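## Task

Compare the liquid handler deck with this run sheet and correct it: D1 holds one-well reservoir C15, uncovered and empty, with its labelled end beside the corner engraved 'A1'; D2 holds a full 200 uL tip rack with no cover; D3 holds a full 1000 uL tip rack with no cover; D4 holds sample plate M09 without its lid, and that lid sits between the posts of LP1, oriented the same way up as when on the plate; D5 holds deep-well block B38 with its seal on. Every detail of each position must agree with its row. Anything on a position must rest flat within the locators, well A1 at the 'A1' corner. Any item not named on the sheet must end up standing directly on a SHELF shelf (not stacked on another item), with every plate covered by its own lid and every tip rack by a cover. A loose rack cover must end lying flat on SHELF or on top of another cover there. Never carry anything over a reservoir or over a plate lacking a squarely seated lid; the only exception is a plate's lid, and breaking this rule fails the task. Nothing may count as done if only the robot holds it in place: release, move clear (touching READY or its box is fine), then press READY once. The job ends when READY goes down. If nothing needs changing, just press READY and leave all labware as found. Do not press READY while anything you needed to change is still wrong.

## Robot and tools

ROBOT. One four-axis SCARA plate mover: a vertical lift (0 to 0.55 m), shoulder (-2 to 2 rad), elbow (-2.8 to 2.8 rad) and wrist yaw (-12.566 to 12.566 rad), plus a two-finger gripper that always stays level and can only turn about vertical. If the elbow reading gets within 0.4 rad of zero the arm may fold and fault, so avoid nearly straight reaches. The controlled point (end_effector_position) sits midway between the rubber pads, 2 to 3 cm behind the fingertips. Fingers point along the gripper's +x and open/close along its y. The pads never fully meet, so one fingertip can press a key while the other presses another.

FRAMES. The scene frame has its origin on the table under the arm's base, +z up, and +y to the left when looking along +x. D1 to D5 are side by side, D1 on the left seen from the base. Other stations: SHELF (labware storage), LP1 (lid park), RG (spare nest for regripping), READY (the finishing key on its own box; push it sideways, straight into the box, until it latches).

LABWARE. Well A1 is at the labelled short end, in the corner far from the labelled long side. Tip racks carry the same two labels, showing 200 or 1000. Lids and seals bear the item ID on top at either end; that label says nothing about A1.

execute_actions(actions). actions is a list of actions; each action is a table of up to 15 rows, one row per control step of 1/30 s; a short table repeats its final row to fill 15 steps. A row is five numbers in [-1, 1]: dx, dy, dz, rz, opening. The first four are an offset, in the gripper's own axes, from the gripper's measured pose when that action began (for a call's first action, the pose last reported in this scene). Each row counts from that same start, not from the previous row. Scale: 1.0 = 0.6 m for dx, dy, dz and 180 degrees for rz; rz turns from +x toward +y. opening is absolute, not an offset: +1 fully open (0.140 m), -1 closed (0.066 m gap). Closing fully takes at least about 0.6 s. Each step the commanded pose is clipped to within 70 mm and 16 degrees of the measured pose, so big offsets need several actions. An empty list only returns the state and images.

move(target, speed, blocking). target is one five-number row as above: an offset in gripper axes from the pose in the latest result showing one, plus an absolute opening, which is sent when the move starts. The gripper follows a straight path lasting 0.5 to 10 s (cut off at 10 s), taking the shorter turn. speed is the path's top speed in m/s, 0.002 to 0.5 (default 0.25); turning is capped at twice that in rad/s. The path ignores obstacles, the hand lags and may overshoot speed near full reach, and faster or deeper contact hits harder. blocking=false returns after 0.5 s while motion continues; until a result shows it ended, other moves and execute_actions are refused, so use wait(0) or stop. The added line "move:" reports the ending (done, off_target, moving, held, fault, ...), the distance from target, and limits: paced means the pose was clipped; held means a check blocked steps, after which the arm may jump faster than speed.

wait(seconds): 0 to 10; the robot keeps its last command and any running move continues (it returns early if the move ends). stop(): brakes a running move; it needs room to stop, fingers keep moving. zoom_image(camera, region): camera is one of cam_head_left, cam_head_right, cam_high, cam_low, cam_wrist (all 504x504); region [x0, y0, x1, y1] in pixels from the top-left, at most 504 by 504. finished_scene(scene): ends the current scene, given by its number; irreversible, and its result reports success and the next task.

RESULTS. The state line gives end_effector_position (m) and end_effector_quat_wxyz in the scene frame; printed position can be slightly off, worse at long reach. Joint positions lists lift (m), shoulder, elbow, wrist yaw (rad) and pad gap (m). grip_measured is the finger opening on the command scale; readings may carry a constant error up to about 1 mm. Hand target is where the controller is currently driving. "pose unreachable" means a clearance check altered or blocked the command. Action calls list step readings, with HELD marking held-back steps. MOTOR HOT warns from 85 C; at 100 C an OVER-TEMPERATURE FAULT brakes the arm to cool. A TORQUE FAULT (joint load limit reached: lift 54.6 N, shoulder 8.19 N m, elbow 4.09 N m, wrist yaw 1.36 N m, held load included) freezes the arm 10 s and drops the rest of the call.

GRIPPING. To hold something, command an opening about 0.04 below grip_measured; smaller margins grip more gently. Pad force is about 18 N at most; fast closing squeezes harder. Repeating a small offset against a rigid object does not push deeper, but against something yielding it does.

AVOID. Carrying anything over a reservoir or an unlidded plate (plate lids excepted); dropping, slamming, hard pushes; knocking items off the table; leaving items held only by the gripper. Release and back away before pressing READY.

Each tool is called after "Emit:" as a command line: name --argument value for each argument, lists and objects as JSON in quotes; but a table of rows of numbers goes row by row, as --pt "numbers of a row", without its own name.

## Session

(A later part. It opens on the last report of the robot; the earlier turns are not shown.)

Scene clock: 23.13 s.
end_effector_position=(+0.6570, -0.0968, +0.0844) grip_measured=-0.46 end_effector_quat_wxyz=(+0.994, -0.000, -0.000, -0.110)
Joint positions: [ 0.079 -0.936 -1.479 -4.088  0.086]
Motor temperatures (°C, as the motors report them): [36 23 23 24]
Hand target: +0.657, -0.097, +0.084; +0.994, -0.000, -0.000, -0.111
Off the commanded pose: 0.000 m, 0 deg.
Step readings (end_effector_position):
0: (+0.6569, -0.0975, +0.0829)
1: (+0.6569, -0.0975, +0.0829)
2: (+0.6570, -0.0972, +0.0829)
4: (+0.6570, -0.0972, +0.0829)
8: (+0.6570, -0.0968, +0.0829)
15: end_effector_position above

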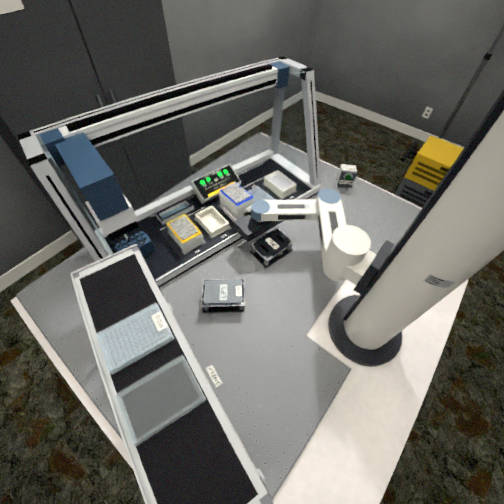

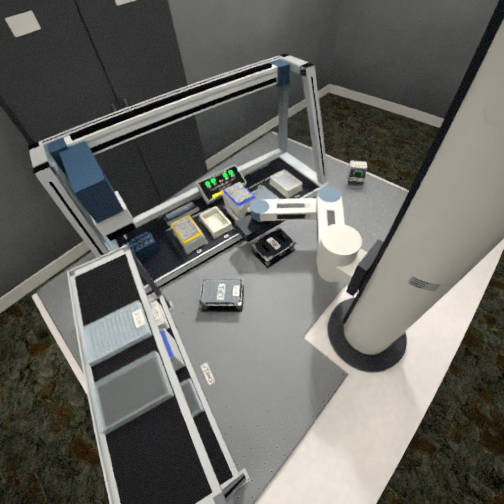

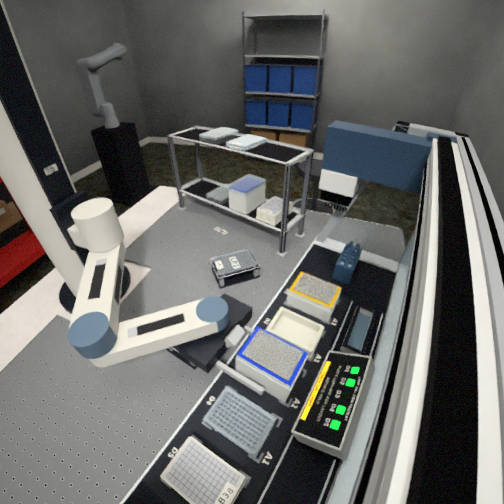

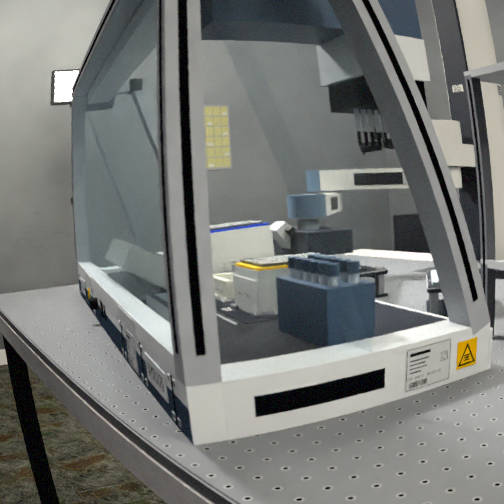

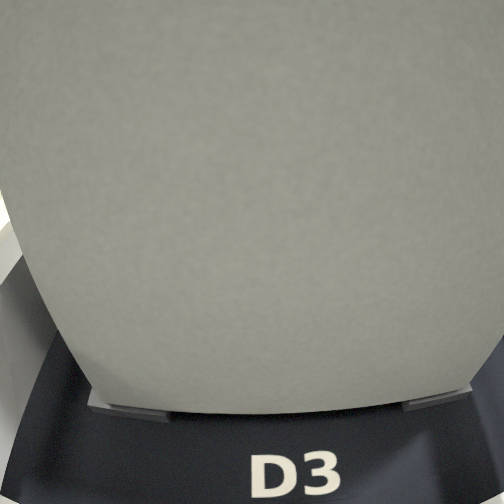

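Emit:
execute_actions --actions '[[[0.002,0.0003,0,0.0005,-0.505],[0.004,0.0005,0,0.001,-0.505],[0.006,0.0007,0,0.0013,-0.505],[0.0072,0.0007,0,0.0013,-0.505],[0.0075,0.0007,-0.001,0.0013,-0.505],[0.0075,0.0007,-0.002,0.0013,-0.5],[0.0075,0.0007,-0.0028,0.0013,-0.49],[0.0075,0.0007,-0.0036,0.0013,-0.48],[0.0075,0.0007,-0.0044,0.0013,-0.475],[0.0075,0.0007,-0.0052,0.0013,-0.472],[0.0075,0.0007,-0.006,0.0013,-0.47],[0.0075,0.0007,-0.0067,0.0013,-0.468],[0.0075,0.0007,-0.0073,0.0013,-0.466],[0.0075,0.0007,-0.0073,0.0013,-0.464],[0.0075,0.0007,-0.0073,0.0013,-0.462]]]'

Emit:
zoom_image --camera "cam_wrist" --region '[60, 370, 200, 454]'

Emit:
zoom_image --camera "cam_wrist" --region '[364, 360, 504, 444]'

Scene clock: 25.20 s.
end_effector_position=(+0.6615, -0.0975, +0.0800) grip_measured=-0.46 end_effector_quat_wxyz=(+0.994, -0.000, -0.000, -0.108)
Joint positions: [ 0.075 -0.927 -1.503 -4.07   0.086]
Motor temperatures (°C, as the motors report them): [36 23 23 24]
Hand target: +0.662, -0.097, +0.080; +0.994, -0.000, -0.000, -0.108
Off the commanded pose: 0.000 m, 0 deg.
Step readings (end_effector_position):
0: (+0.6570, -0.0968, +0.0844)
1: (+0.6572, -0.0968, +0.0844)
2: (+0.6583, -0.0968, +0.0844)
4: (+0.6606, -0.0973, +0.0844)
8: (+0.6615, -0.0975, +0.0827)
15: end_effector_position above

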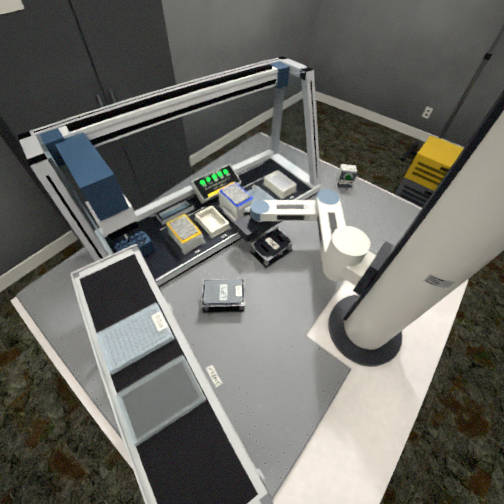

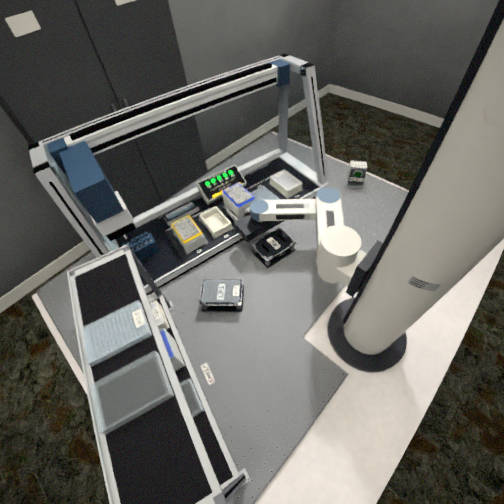

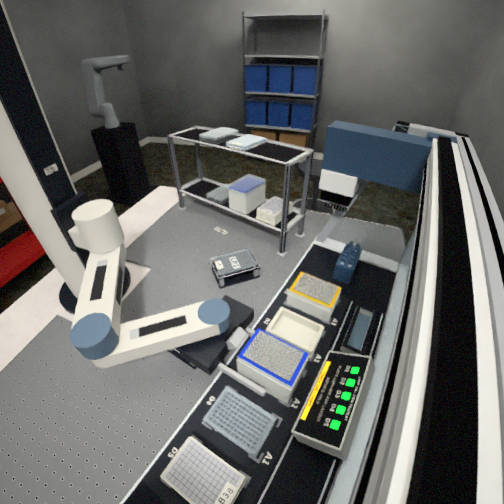

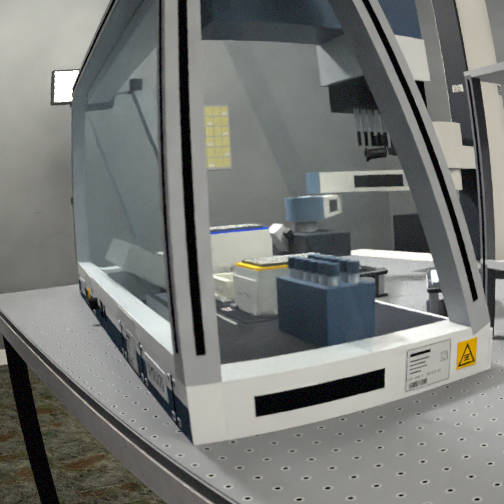

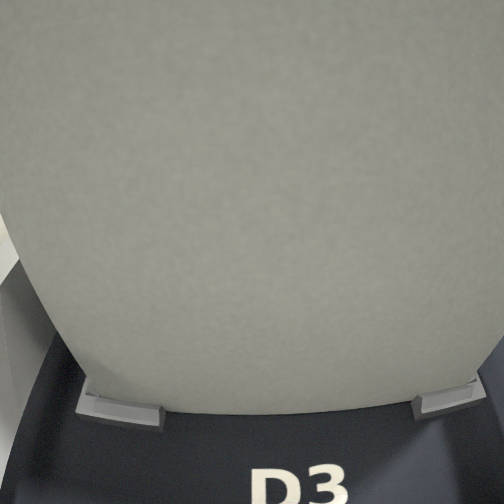

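Region (60, 370, 200, 454) of cam_wrist's 504x504 image, scaled by 3.600, with more detail than that image has; it fills the top 302 rows of this view, and the rest is white.

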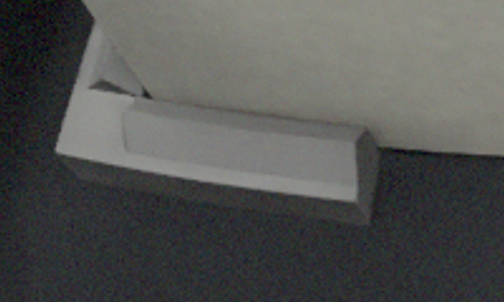

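Region (364, 360, 504, 444) of cam_wrist's 504x504 image, scaled by 3.600, with more detail than that image has; it fills the top 302 rows of this view, and the rest is white.

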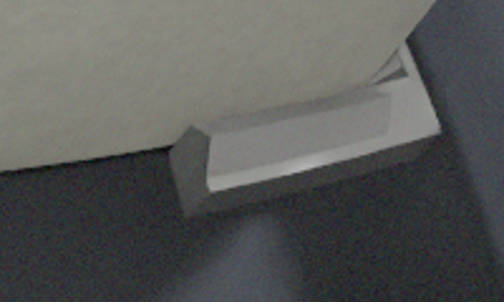

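Emit:
execute_actions --actions '[[[0,0,0,0,-0.40],[0,0,0,0,-0.135],[-0.003,0,0,0,-0.135],[-0.0085,0,0.002,0,-0.135],[-0.0185,0,0.005,0,-0.135],[-0.031,0,0.008,0,-0.135],[-0.047,0,0.012,0,-0.135],[-0.064,0,0.016,0,-0.135],[-0.082,0,0.02,0,-0.135],[-0.099,0,0.024,0,-0.135],[-0.115,0,0.027,0,-0.135],[-0.128,0,0.03,0,-0.135],[-0.137,0,0.032,0,-0.135],[-0.143,0,0.033,0,-0.135],[-0.145,0,0.033,0,-0.135]],[[-0.018,0,0.003,0,-0.135],[-0.02,0.002,0.003,0,-0.135],[-0.02,0.008,0.003,0,-0.135],[-0.02,0.02,0.003,0,-0.135],[-0.02,0.037,0.003,0,-0.135],[-0.02,0.057,0.003,0,-0.135],[-0.02,0.082,0.003,0,-0.135],[-0.02,0.107,0.003,0,-0.135],[-0.02,0.131,0.003,0,-0.135],[-0.02,0.154,0.003,0,-0.135],[-0.02,0.174,0.003,0,-0.135],[-0.02,0.189,0.003,0,-0.135],[-0.02,0.199,0.003,0,-0.135],[-0.02,0.205,0.003,0,-0.135],[-0.02,0.205,0.003,0,-0.135]]]'

Scene clock: 27.00 s.
end_effector_position=(+0.5851, +0.0250, +0.1005) grip_measured=-0.13 end_effector_quat_wxyz=(+0.996, -0.000, -0.000, -0.086)
Joint positions: [ 0.096 -0.714 -1.112 -4.629  0.098]
Motor temperatures (°C, as the motors report them): [36 23 23 24]
Hand target: +0.596, +0.042, +0.100; +0.995, -0.000, -0.000, -0.102
Off the commanded pose: 0.023 m, 2 deg.
Step readings (end_effector_position; steps 1 to 15: 1st action; 16 to 30: 2nd action):
0: (+0.6615, -0.0975, +0.0800)
1: (+0.6615, -0.0975, +0.0800)
2: (+0.6615, -0.0975, +0.0800)
4: (+0.6597, -0.0971, +0.0800)
8: (+0.6418, -0.0929, +0.0855)
15: (+0.5864, -0.0805, +0.0987)
16: (+0.5809, -0.0793, +0.0995)
17: (+0.5772, -0.0783, +0.1002)
19: (+0.5750, -0.0760, +0.1005)
23: (+0.5786, -0.0528, +0.1005)
30: end_effector_position above

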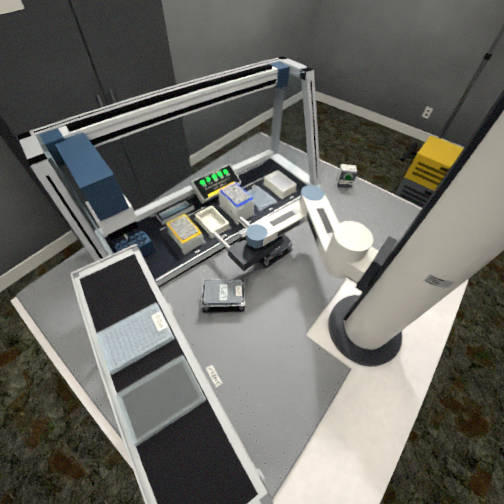

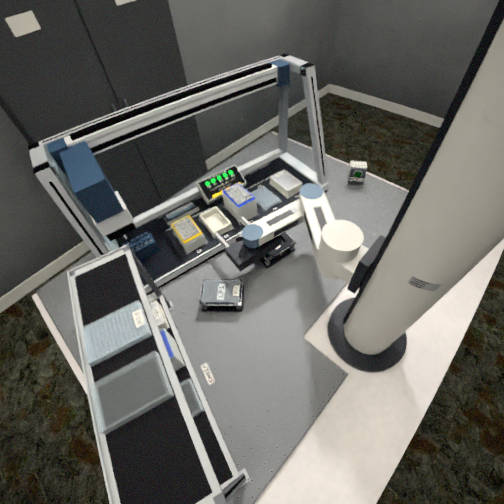

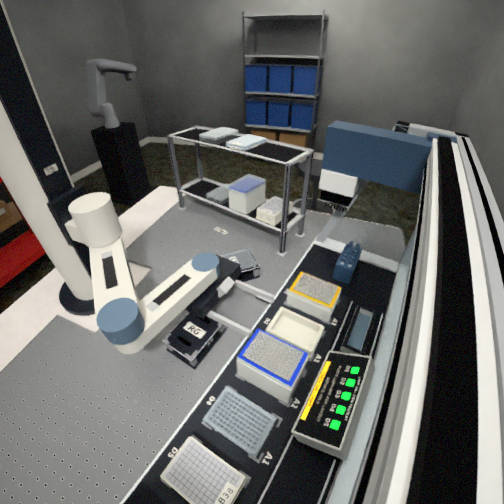

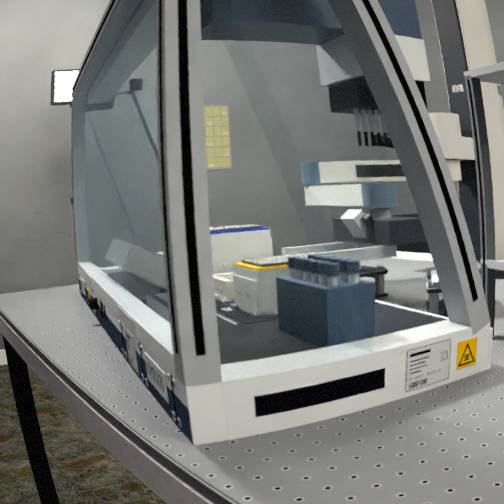

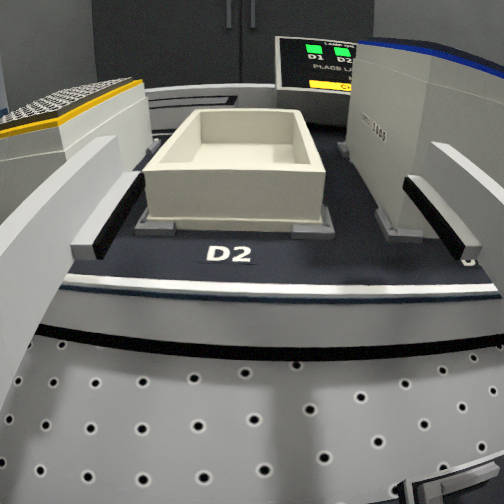

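Emit:
move --target '[0.1858, 0.0247, -0.0292, -0.01375, -0.135]' --speed 0.5

Emit:
zoom_image --camera "cam_wrist" --region '[50, 410, 190, 494]'

Emit:
zoom_image --camera "cam_wrist" --region '[364, 400, 504, 484]'

Scene clock: 28.17 s.
end_effector_position=(+0.6975, +0.0206, +0.0830) grip_measured=-0.13 end_effector_quat_wxyz=(+0.994, -0.000, -0.000, -0.107)
Joint positions: [ 0.078 -0.53  -1.685 -4.284  0.098]
Motor temperatures (°C, as the motors report them): [36 23 23 24]
Hand target: +0.697, +0.021, +0.083; +0.994, -0.000, -0.000, -0.107
Off the commanded pose: 0.000 m, 0 deg.
move: done

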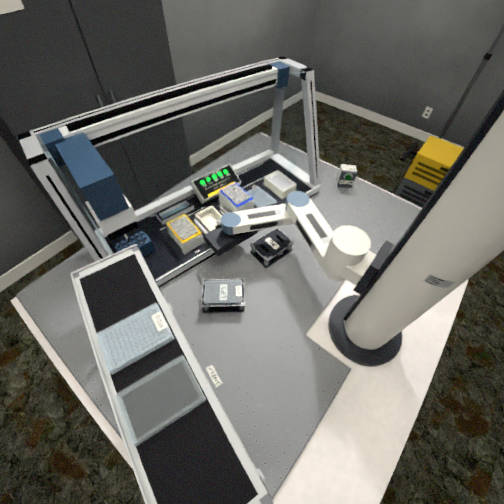

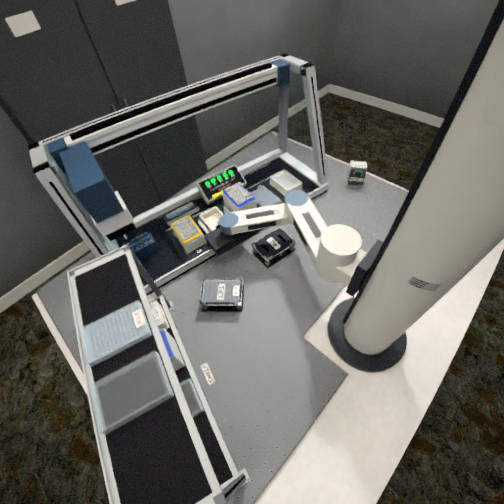

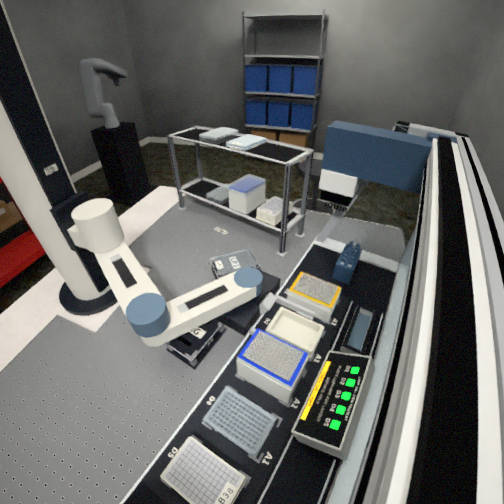

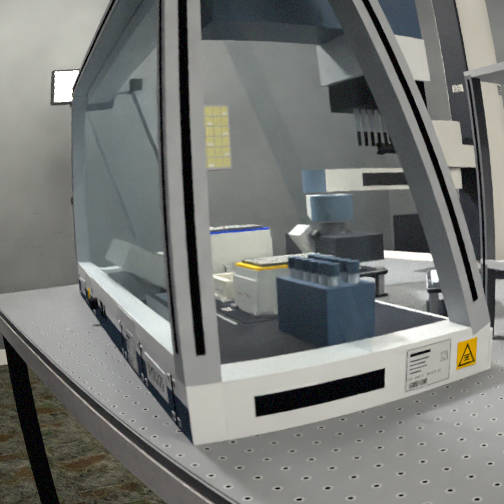

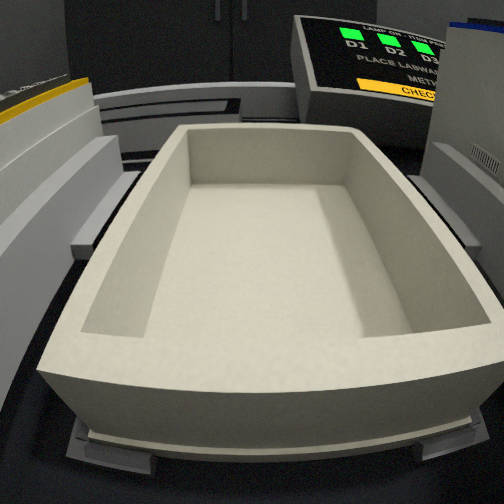

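Region (50, 410, 190, 494) of cam_wrist's 504x504 image, scaled by 3.600, with more detail than that image has; it fills the top 302 rows of this view, and the rest is white.

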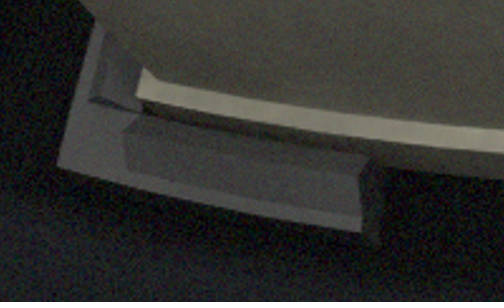

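Region (364, 400, 504, 484) of cam_wrist's 504x504 image, scaled by 3.600, with more detail than that image has; it fills the top 302 rows of this view, and the rest is white.

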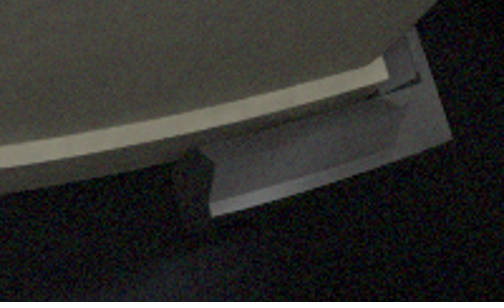

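Emit:
execute_actions --actions '[[[0,0.001,0,0,-0.25],[0,0.002,0,0,-0.36],[0,0.002,0,0,-0.45],[0,0.002,0,0,-0.49],[0,0.002,0,0,-0.51],[0,0.002,0,0,-0.53],[0,0.002,0,0,-0.55],[0,0.002,0,0,-0.57],[0,0.002,0,0,-0.58],[0,0.002,0,0,-0.58],[0,0.002,0.003,0,-0.58],[0,0.002,0.008,0,-0.58],[0,0.002,0.014,0,-0.58],[0,0.002,0.02,0,-0.58],[0,0.002,0.026,0,-0.58]],[[0,0,0.012,0,-0.58],[-0.004,0,0.016,0,-0.58],[-0.012,0,0.018,0,-0.58],[-0.026,0,0.018,0,-0.58],[-0.044,0,0.018,0,-0.58],[-0.065,0,0.018,0,-0.58],[-0.088,0,0.018,0,-0.58],[-0.112,0,0.018,0,-0.58],[-0.136,0,0.018,0,-0.58],[-0.158,0,0.018,0,-0.58],[-0.178,0,0.018,0,-0.58],[-0.194,0,0.018,0,-0.58],[-0.206,0,0.018,0,-0.58],[-0.214,0,0.018,0,-0.58],[-0.217,0,0.018,0,-0.58]],[[-0.025,0,0,0,-0.58],[-0.0333,-0.004,0,-0.0056,-0.58],[-0.0337,-0.0122,0,-0.0167,-0.58],[-0.0347,-0.0243,0,-0.0333,-0.58],[-0.0368,-0.0388,0,-0.0556,-0.58],[-0.0413,-0.057,0,-0.0833,-0.58],[-0.0488,-0.0787,0,-0.1167,-0.58],[-0.0555,-0.0993,0,-0.15,-0.58],[-0.0627,-0.1187,0,-0.1833,-0.58],[-0.0747,-0.14,0,-0.2222,-0.58],[-0.0875,-0.159,0,-0.2611,-0.58],[-0.1028,-0.1755,0,-0.3,-0.58],[-0.1202,-0.189,0,-0.3389,-0.58],[-0.1355,-0.1982,0,-0.3722,-0.58],[-0.1478,-0.2035,0,-0.4,-0.58]]]'

Scene clock: 32.57 s.
end_effector_position=(+0.5049, -0.0431, +0.1038) grip_measured=-0.53 end_effector_quat_wxyz=(+0.868, -0.000, -0.000, -0.497)
Joint positions: [ 0.099 -0.611 -1.084 -5.628  0.083]
Motor temperatures (°C, as the motors report them): [36 23 23 24]
Hand target: +0.484, -0.050, +0.104; +0.821, -0.000, -0.000, -0.571
Off the commanded pose: 0.028 m, 24 deg; orientation clipped at the last step of the last action.
Step readings (end_effector_position; steps 1 to 15: 1st action; 16 to 30: 2nd action; 31 to 45: 3rd action):
0: (+0.6975, +0.0206, +0.0830)
1: (+0.6975, +0.0206, +0.0830)
2: (+0.6977, +0.0211, +0.0830)
4: (+0.6977, +0.0218, +0.0830)
8: (+0.6977, +0.0218, +0.0830)
15: (+0.6977, +0.0218, +0.0930)
16: (+0.6977, +0.0218, +0.0964)
17: (+0.6977, +0.0217, +0.0992)
19: (+0.6941, +0.0220, +0.1033)
23: (+0.6656, +0.0297, +0.1038)
30: (+0.5917, +0.0464, +0.1038)
31: (+0.5832, +0.0479, +0.1038)
32: (+0.5773, +0.0494, +0.1038)
34: (+0.5708, +0.0452, +0.1038)
38: (+0.5589, +0.0170, +0.1038)
45: end_effector_position above

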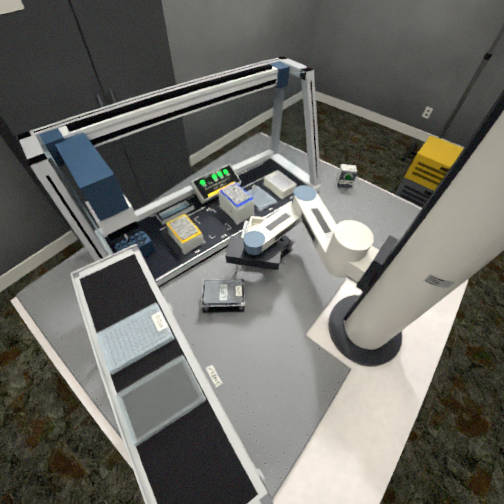

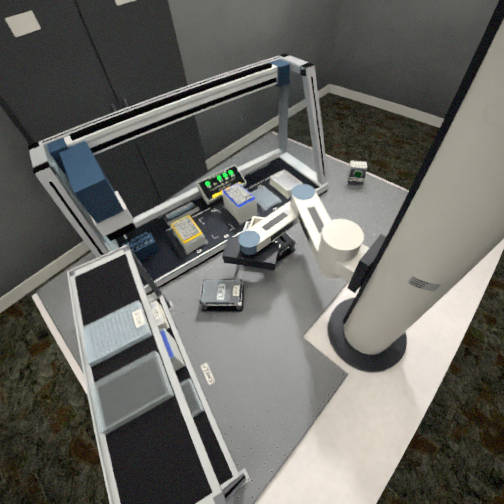

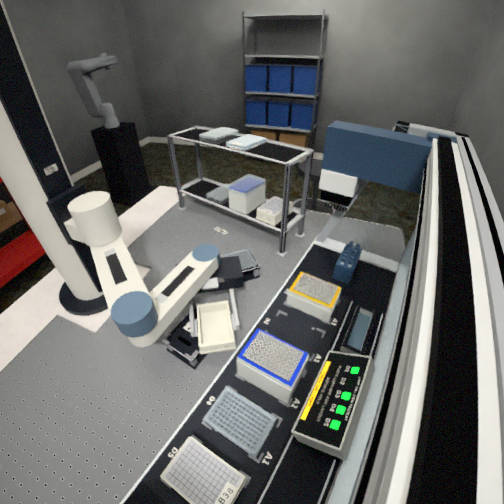

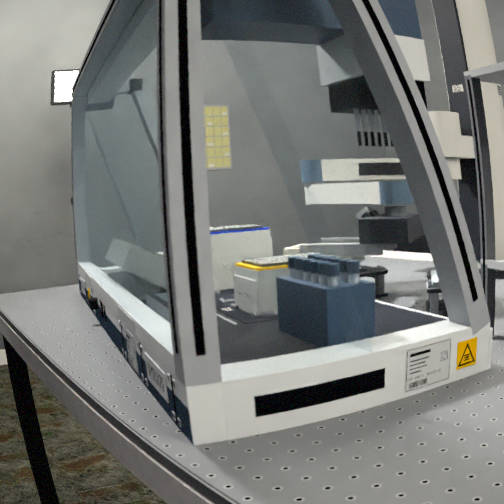

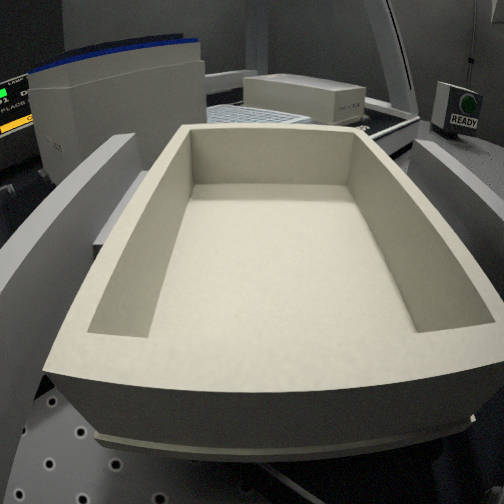

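Emit:
zoom_image --camera "cam_wrist" --region '[230, 60, 390, 135]'

Emit:
zoom_image --camera "cam_high" --region '[180, 320, 250, 370]'

Region (230, 60, 390, 135) of cam_wrist's 504x504 image, scaled by 3.150, with more detail than that image has; it fills the top 236 rows of this view, and the rest is white.

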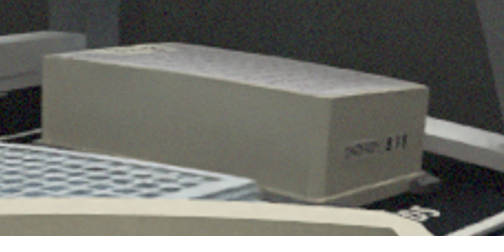

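Region (180, 320, 250, 370) of cam_high's 504x504 image, scaled by 7.200, with more detail than that image has; it fills the top 360 rows of this view, and the rest is white.

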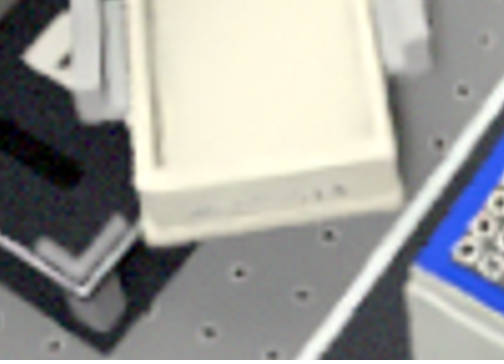

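Emit:
move --target '[-0.0347, -0.0915, -0.0147, -0.2359, -0.58]' --speed 0.5

Emit:
zoom_image --camera "cam_wrist" --region '[60, 420, 200, 504]'

Emit:
zoom_image --camera "cam_wrist" --region '[364, 410, 504, 494]'

Scene clock: 34.03 s.
end_effector_position=(+0.4470, -0.0529, +0.0950) grip_measured=-0.53 end_effector_quat_wxyz=(+0.629, -0.000, -0.000, -0.777)
Joint positions: [ 0.09  -0.555 -1.282 -6.227  0.083]
Motor temperatures (°C, as the motors report them): [36 23 23 24]
Hand target: +0.447, -0.053, +0.095; +0.629, -0.000, -0.000, -0.777
Off the commanded pose: 0.000 m, 0 deg.
move: done

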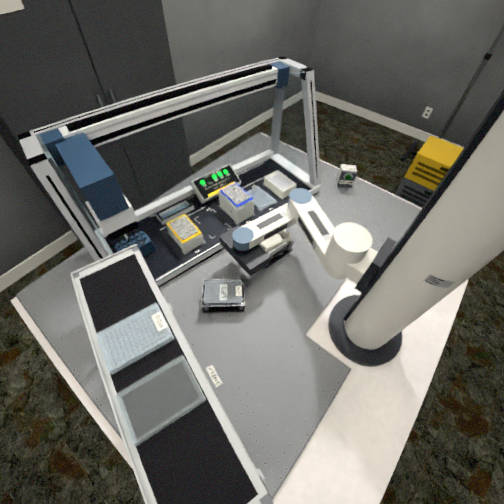

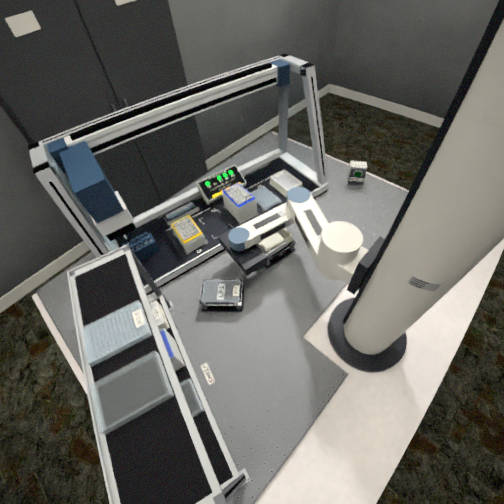

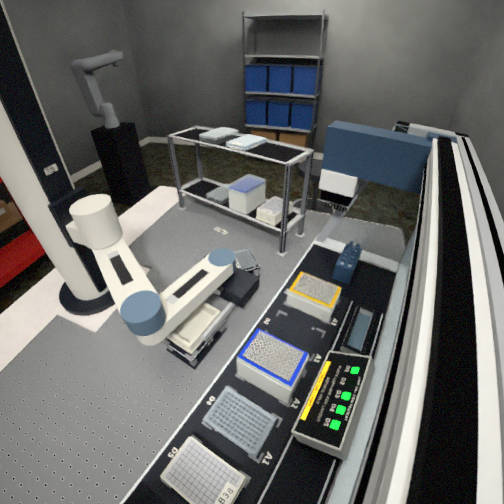

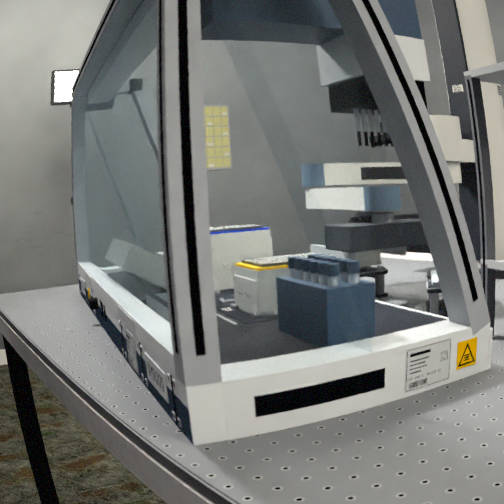

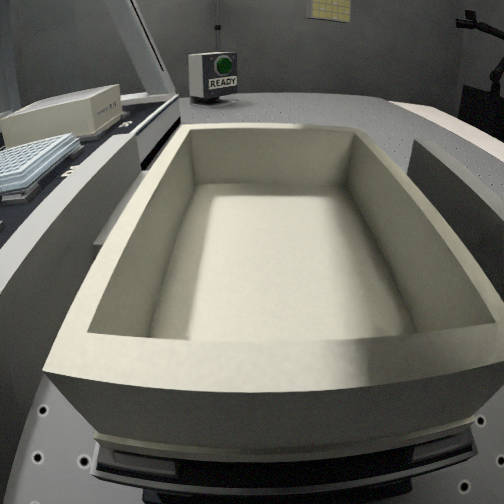

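Region (60, 420, 200, 504) of cam_wrist's 504x504 image, scaled by 3.600, with more detail than that image has; it fills the top 302 rows of this view, and the rest is white.

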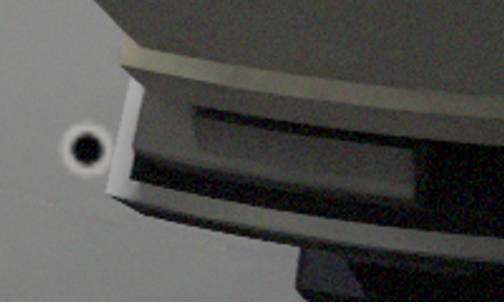

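Region (364, 410, 504, 494) of cam_wrist's 504x504 image, scaled by 3.600, with more detail than that image has; it fills the top 302 rows of this view, and the rest is white.

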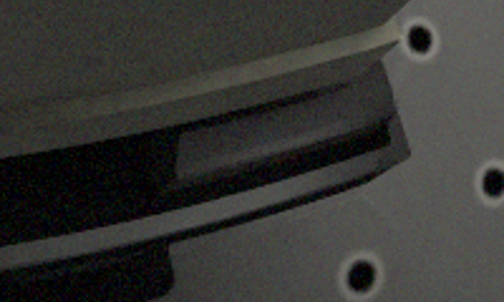

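Emit:
execute_actions --actions '[[[0.002,-0.001,0,0,-0.58],[0.004,-0.002,-0.001,0,-0.58],[0.0048,-0.0026,-0.003,0,-0.58],[0.0048,-0.0026,-0.0055,0,-0.58],[0.0048,-0.0026,-0.008,0,-0.58],[0.0048,-0.0026,-0.0105,0,-0.58],[0.0048,-0.0026,-0.0125,0,-0.58],[0.0048,-0.0026,-0.014,0,-0.58],[0.0048,-0.0026,-0.0152,0,-0.58],[0.0048,-0.0026,-0.0161,0,-0.58],[0.0048,-0.0026,-0.0168,0,-0.58],[0.0048,-0.0026,-0.0173,0,-0.58],[0.0048,-0.0026,-0.0175,0,-0.575],[0.0048,-0.0026,-0.0175,0,-0.56],[0.0048,-0.0026,-0.0175,0,-0.545]]]'

Emit:
zoom_image --camera "cam_wrist" --region '[50, 410, 190, 494]'

Emit:
zoom_image --camera "cam_wrist" --region '[364, 400, 504, 484]'

Scene clock: 37.63 s.
end_effector_position=(+0.4449, -0.0554, +0.0851) grip_measured=-0.53 end_effector_quat_wxyz=(+0.629, -0.000, -0.000, -0.777)
Joint positions: [ 0.08  -0.566 -1.269 -6.228  0.083]
Motor temperatures (°C, as the motors report them): [36 23 23 24]
Hand target: +0.445, -0.055, +0.084; +0.629, -0.000, -0.000, -0.777
Off the commanded pose: 0.001 m, 0 deg.
Step readings (end_effector_position):
0: (+0.4470, -0.0529, +0.0950)
1: (+0.4469, -0.0530, +0.0950)
2: (+0.4462, -0.0538, +0.0950)
4: (+0.4450, -0.0553, +0.0932)
8: (+0.4449, -0.0554, +0.0875)
15: end_effector_position above

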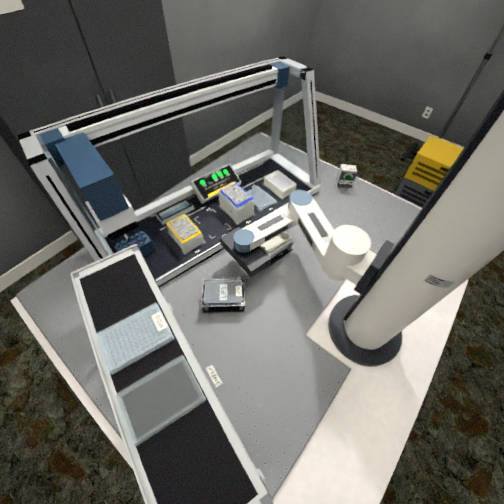

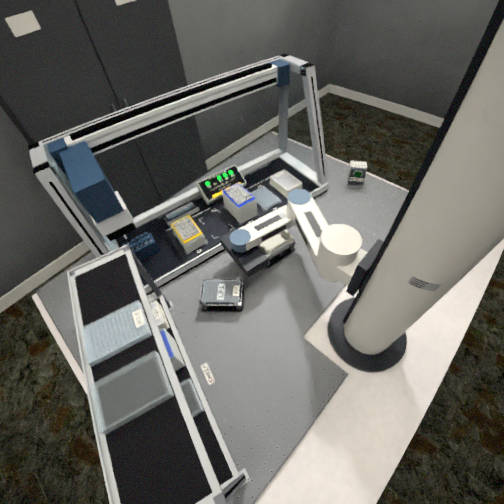

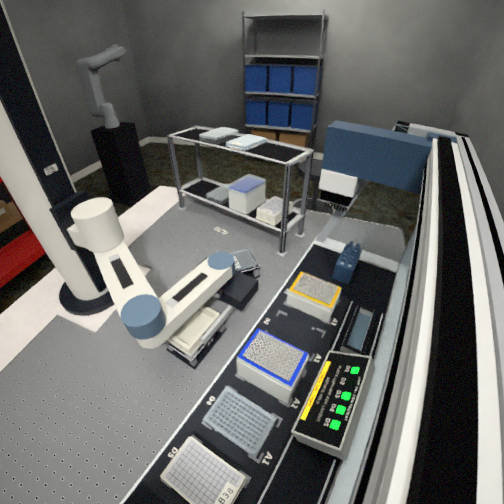

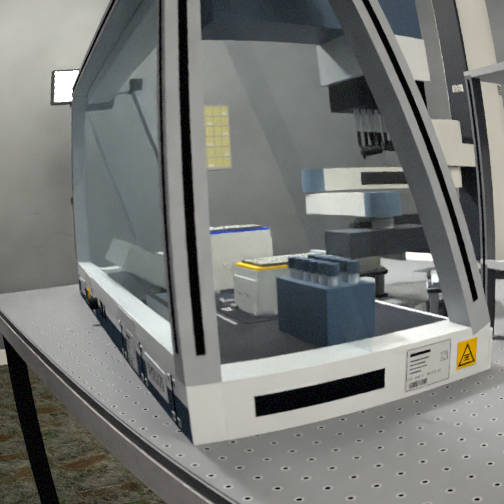

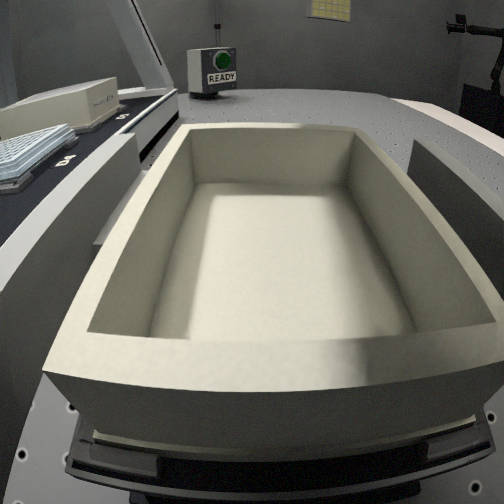

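Region (50, 410, 190, 494) of cam_wrist's 504x504 image, scaled by 3.600, with more detail than that image has; it fills the top 302 rows of this view, and the rest is white.

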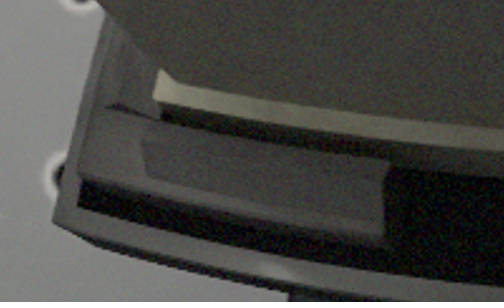

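Region (364, 400, 504, 484) of cam_wrist's 504x504 image, scaled by 3.600, with more detail than that image has; it fills the top 302 rows of this view, and the rest is white.

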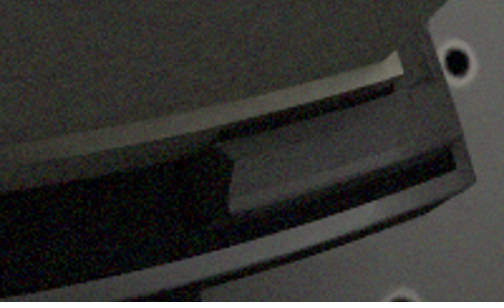

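Emit:
execute_actions --actions '[]'

Scene clock: 38.93 s.
end_effector_position=(+0.4449, -0.0554, +0.0850) grip_measured=-0.53 end_effector_quat_wxyz=(+0.629, -0.000, -0.000, -0.777)
Joint positions: [ 0.08  -0.566 -1.269 -6.228  0.083]
Motor temperatures (°C, as the motors report them): [36 23 23 24]
Hand target: +0.445, -0.055, +0.084; +0.629, -0.000, -0.000, -0.777
Off the commanded pose: 0.000 m, 0 deg.

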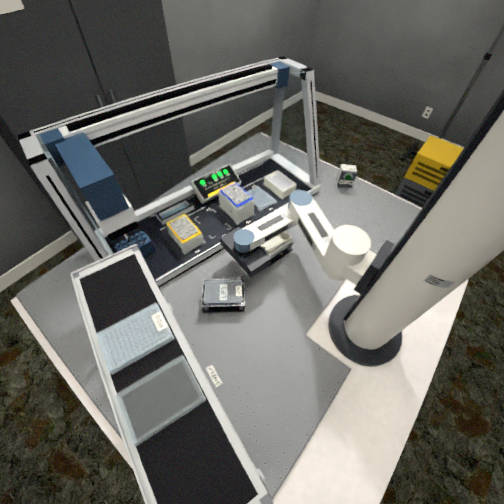

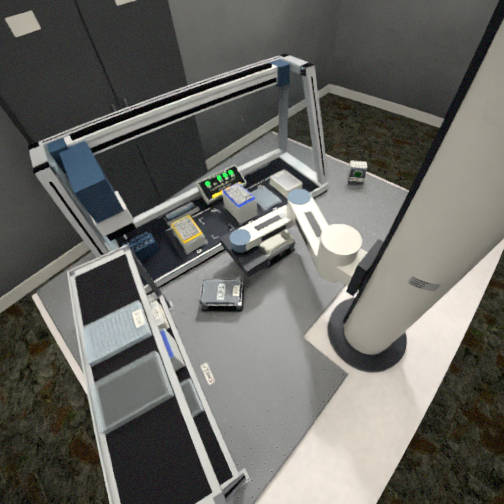

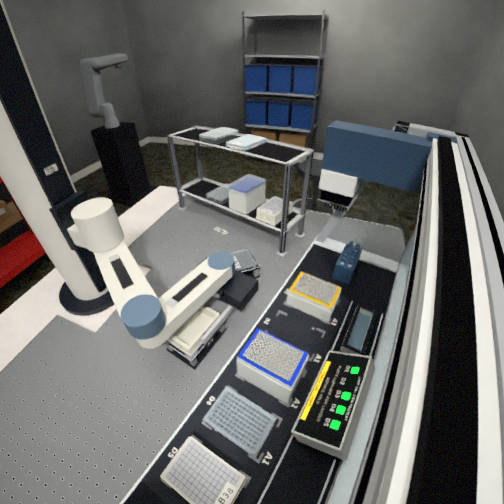

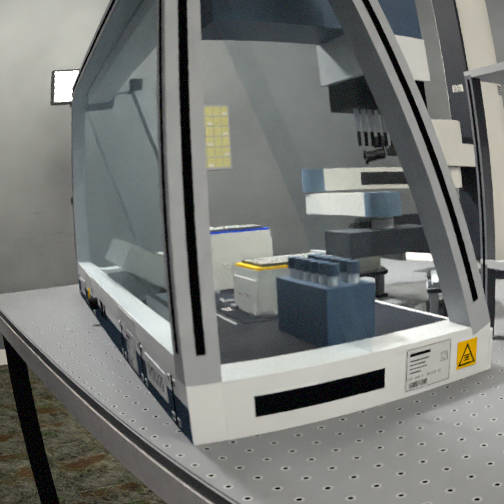

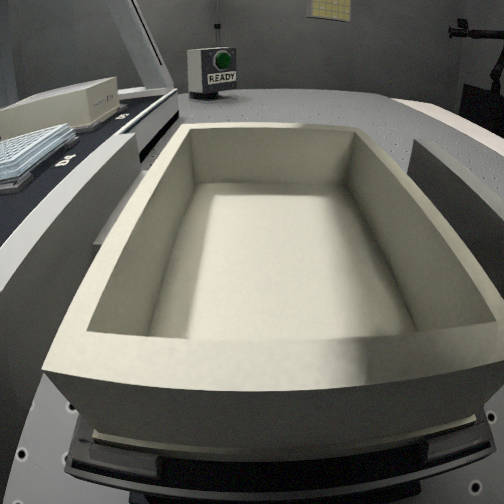

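Emit:
zoom_image --camera "cam_high" --region '[150, 270, 270, 390]'

Emit:
zoom_image --camera "cam_wrist" --region '[150, 20, 290, 120]'

Region (150, 270, 270, 390) of cam_high's 504x504 image, scaled by 4.200, with more detail than that image has.

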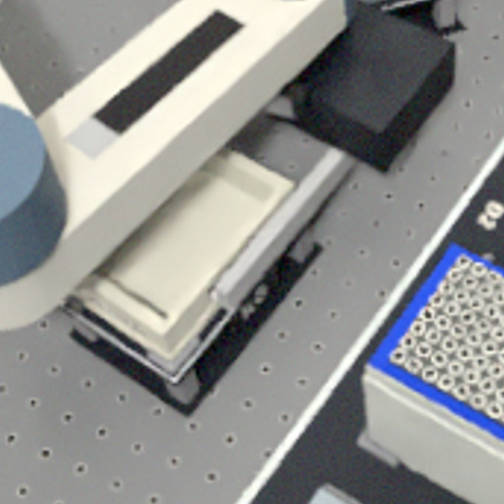

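Region (150, 20, 290, 120) of cam_wrist's 504x504 image, scaled by 3.600, with more detail than that image has; it fills the top 360 rows of this view, and the rest is white.

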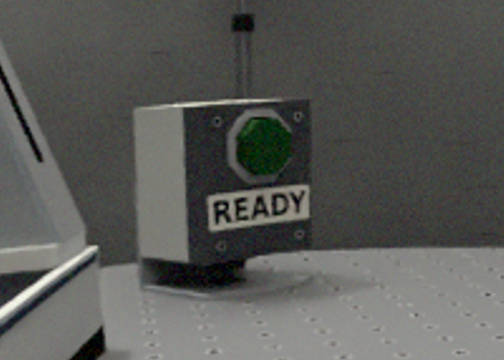

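Emit:
execute_actions --actions '[[[0,0,0,0,-0.42],[0,0,0,0,-0.28],[0,0,0,0,-0.135],[0,0,0.005,0,-0.135],[-0.00833,0,0.01333,0,-0.135],[-0.025,0,0.02333,0,-0.135],[-0.04667,0,0.03167,0,-0.135],[-0.07,0,0.03667,0,-0.135],[-0.09367,0.00717,0.03667,0.01667,-0.135],[-0.115,0.01683,0.03667,0.03889,-0.135],[-0.13517,0.0285,0.03667,0.06667,-0.135],[-0.15517,0.03983,0.03667,0.09444,-0.135],[-0.17533,0.05067,0.03667,0.12222,-0.135],[-0.19383,0.061,0.03667,0.15,-0.135],[-0.21217,0.072,0.03667,0.17778,-0.135]],[[-0.04642,0.05877,0,0.1,-0.135],[-0.05855,0.07533,0,0.12778,-0.135],[-0.07065,0.09288,0,0.15556,-0.135],[-0.08482,0.10875,-0.003,0.18333,-0.135],[-0.09663,0.12532,-0.008,0.21111,-0.135],[-0.10985,0.1408,-0.013,0.23889,-0.135],[-0.12437,0.15507,-0.018,0.26667,-0.135],[-0.14008,0.16802,-0.023,0.29444,-0.135],[-0.15685,0.17955,-0.027,0.32222,-0.135],[-0.17095,0.18768,-0.030,0.34444,-0.135],[-0.1856,0.19483,-0.0317,0.36667,-0.135],[-0.19688,0.1995,-0.0317,0.38333,-0.135],[-0.20338,0.20188,-0.0317,0.39278,-0.135]]]'

Scene clock: 43.53 s.
end_effector_position=(+0.5788, +0.1383, +0.0872) grip_measured=-0.13 end_effector_quat_wxyz=(+0.980, -0.000, -0.000, -0.200)
Joint positions: [ 0.082 -0.168 -1.399 -5.12   0.098]
Motor temperatures (°C, as the motors report them): [36 23 23 24]
Hand target: +0.586, +0.138, +0.087; +0.984, -0.000, -0.000, -0.181
Off the commanded pose: 0.009 m, 3 deg.
Step readings (end_effector_position; steps 1 to 15: 1st action; 16 to 30: 2nd action):
0: (+0.4449, -0.0554, +0.0850)
1: (+0.4449, -0.0554, +0.0849)
2: (+0.4449, -0.0554, +0.0851)
4: (+0.4449, -0.0554, +0.0851)
8: (+0.4462, -0.0478, +0.0970)
15: (+0.4640, +0.0186, +0.1064)
16: (+0.4691, +0.0287, +0.1066)
17: (+0.4759, +0.0377, +0.1066)
19: (+0.4953, +0.0542, +0.1065)
23: (+0.5350, +0.0827, +0.1009)
30: end_effector_position above

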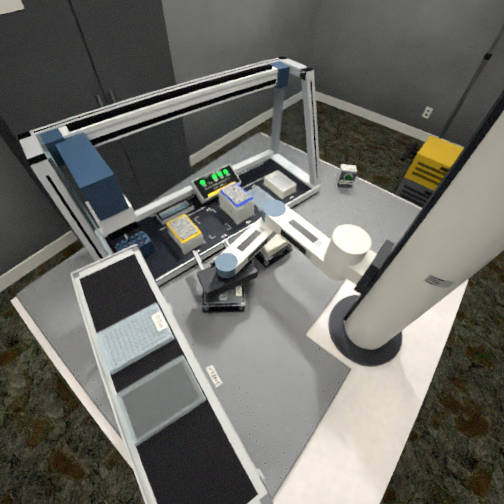

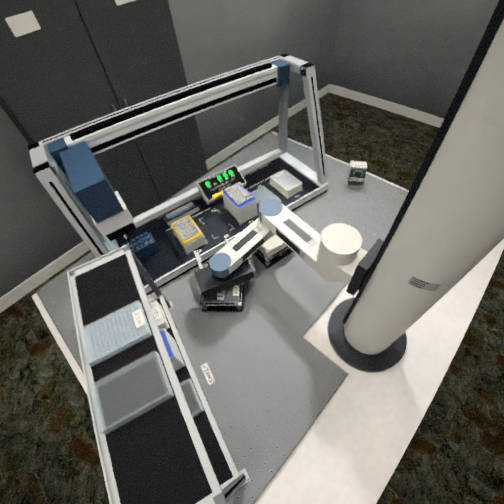

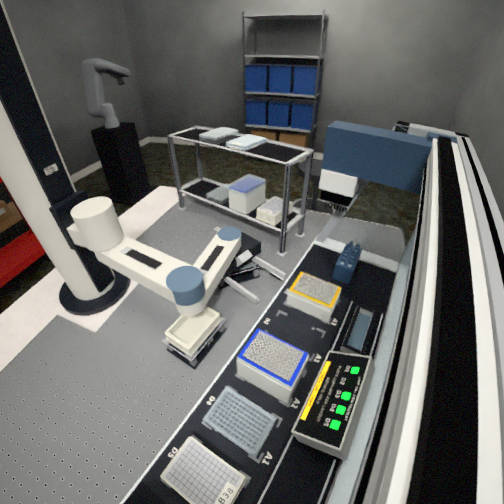

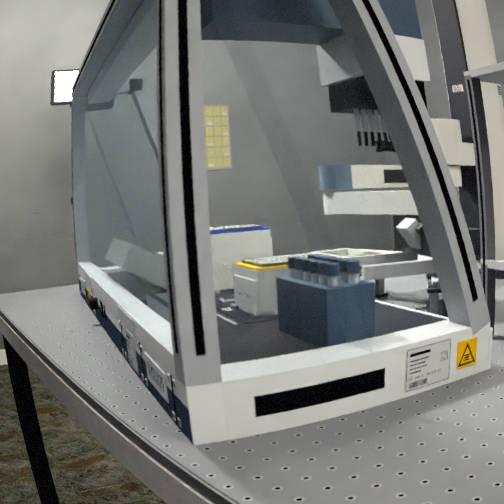

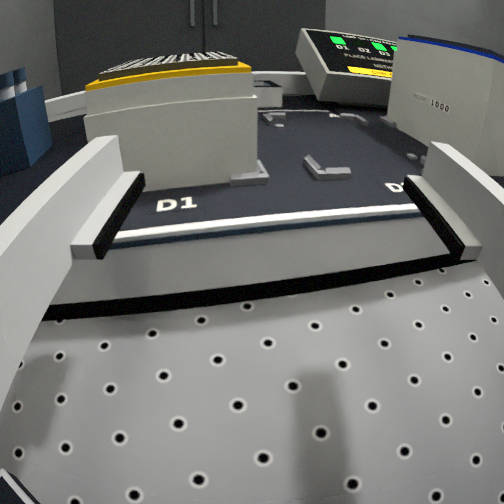

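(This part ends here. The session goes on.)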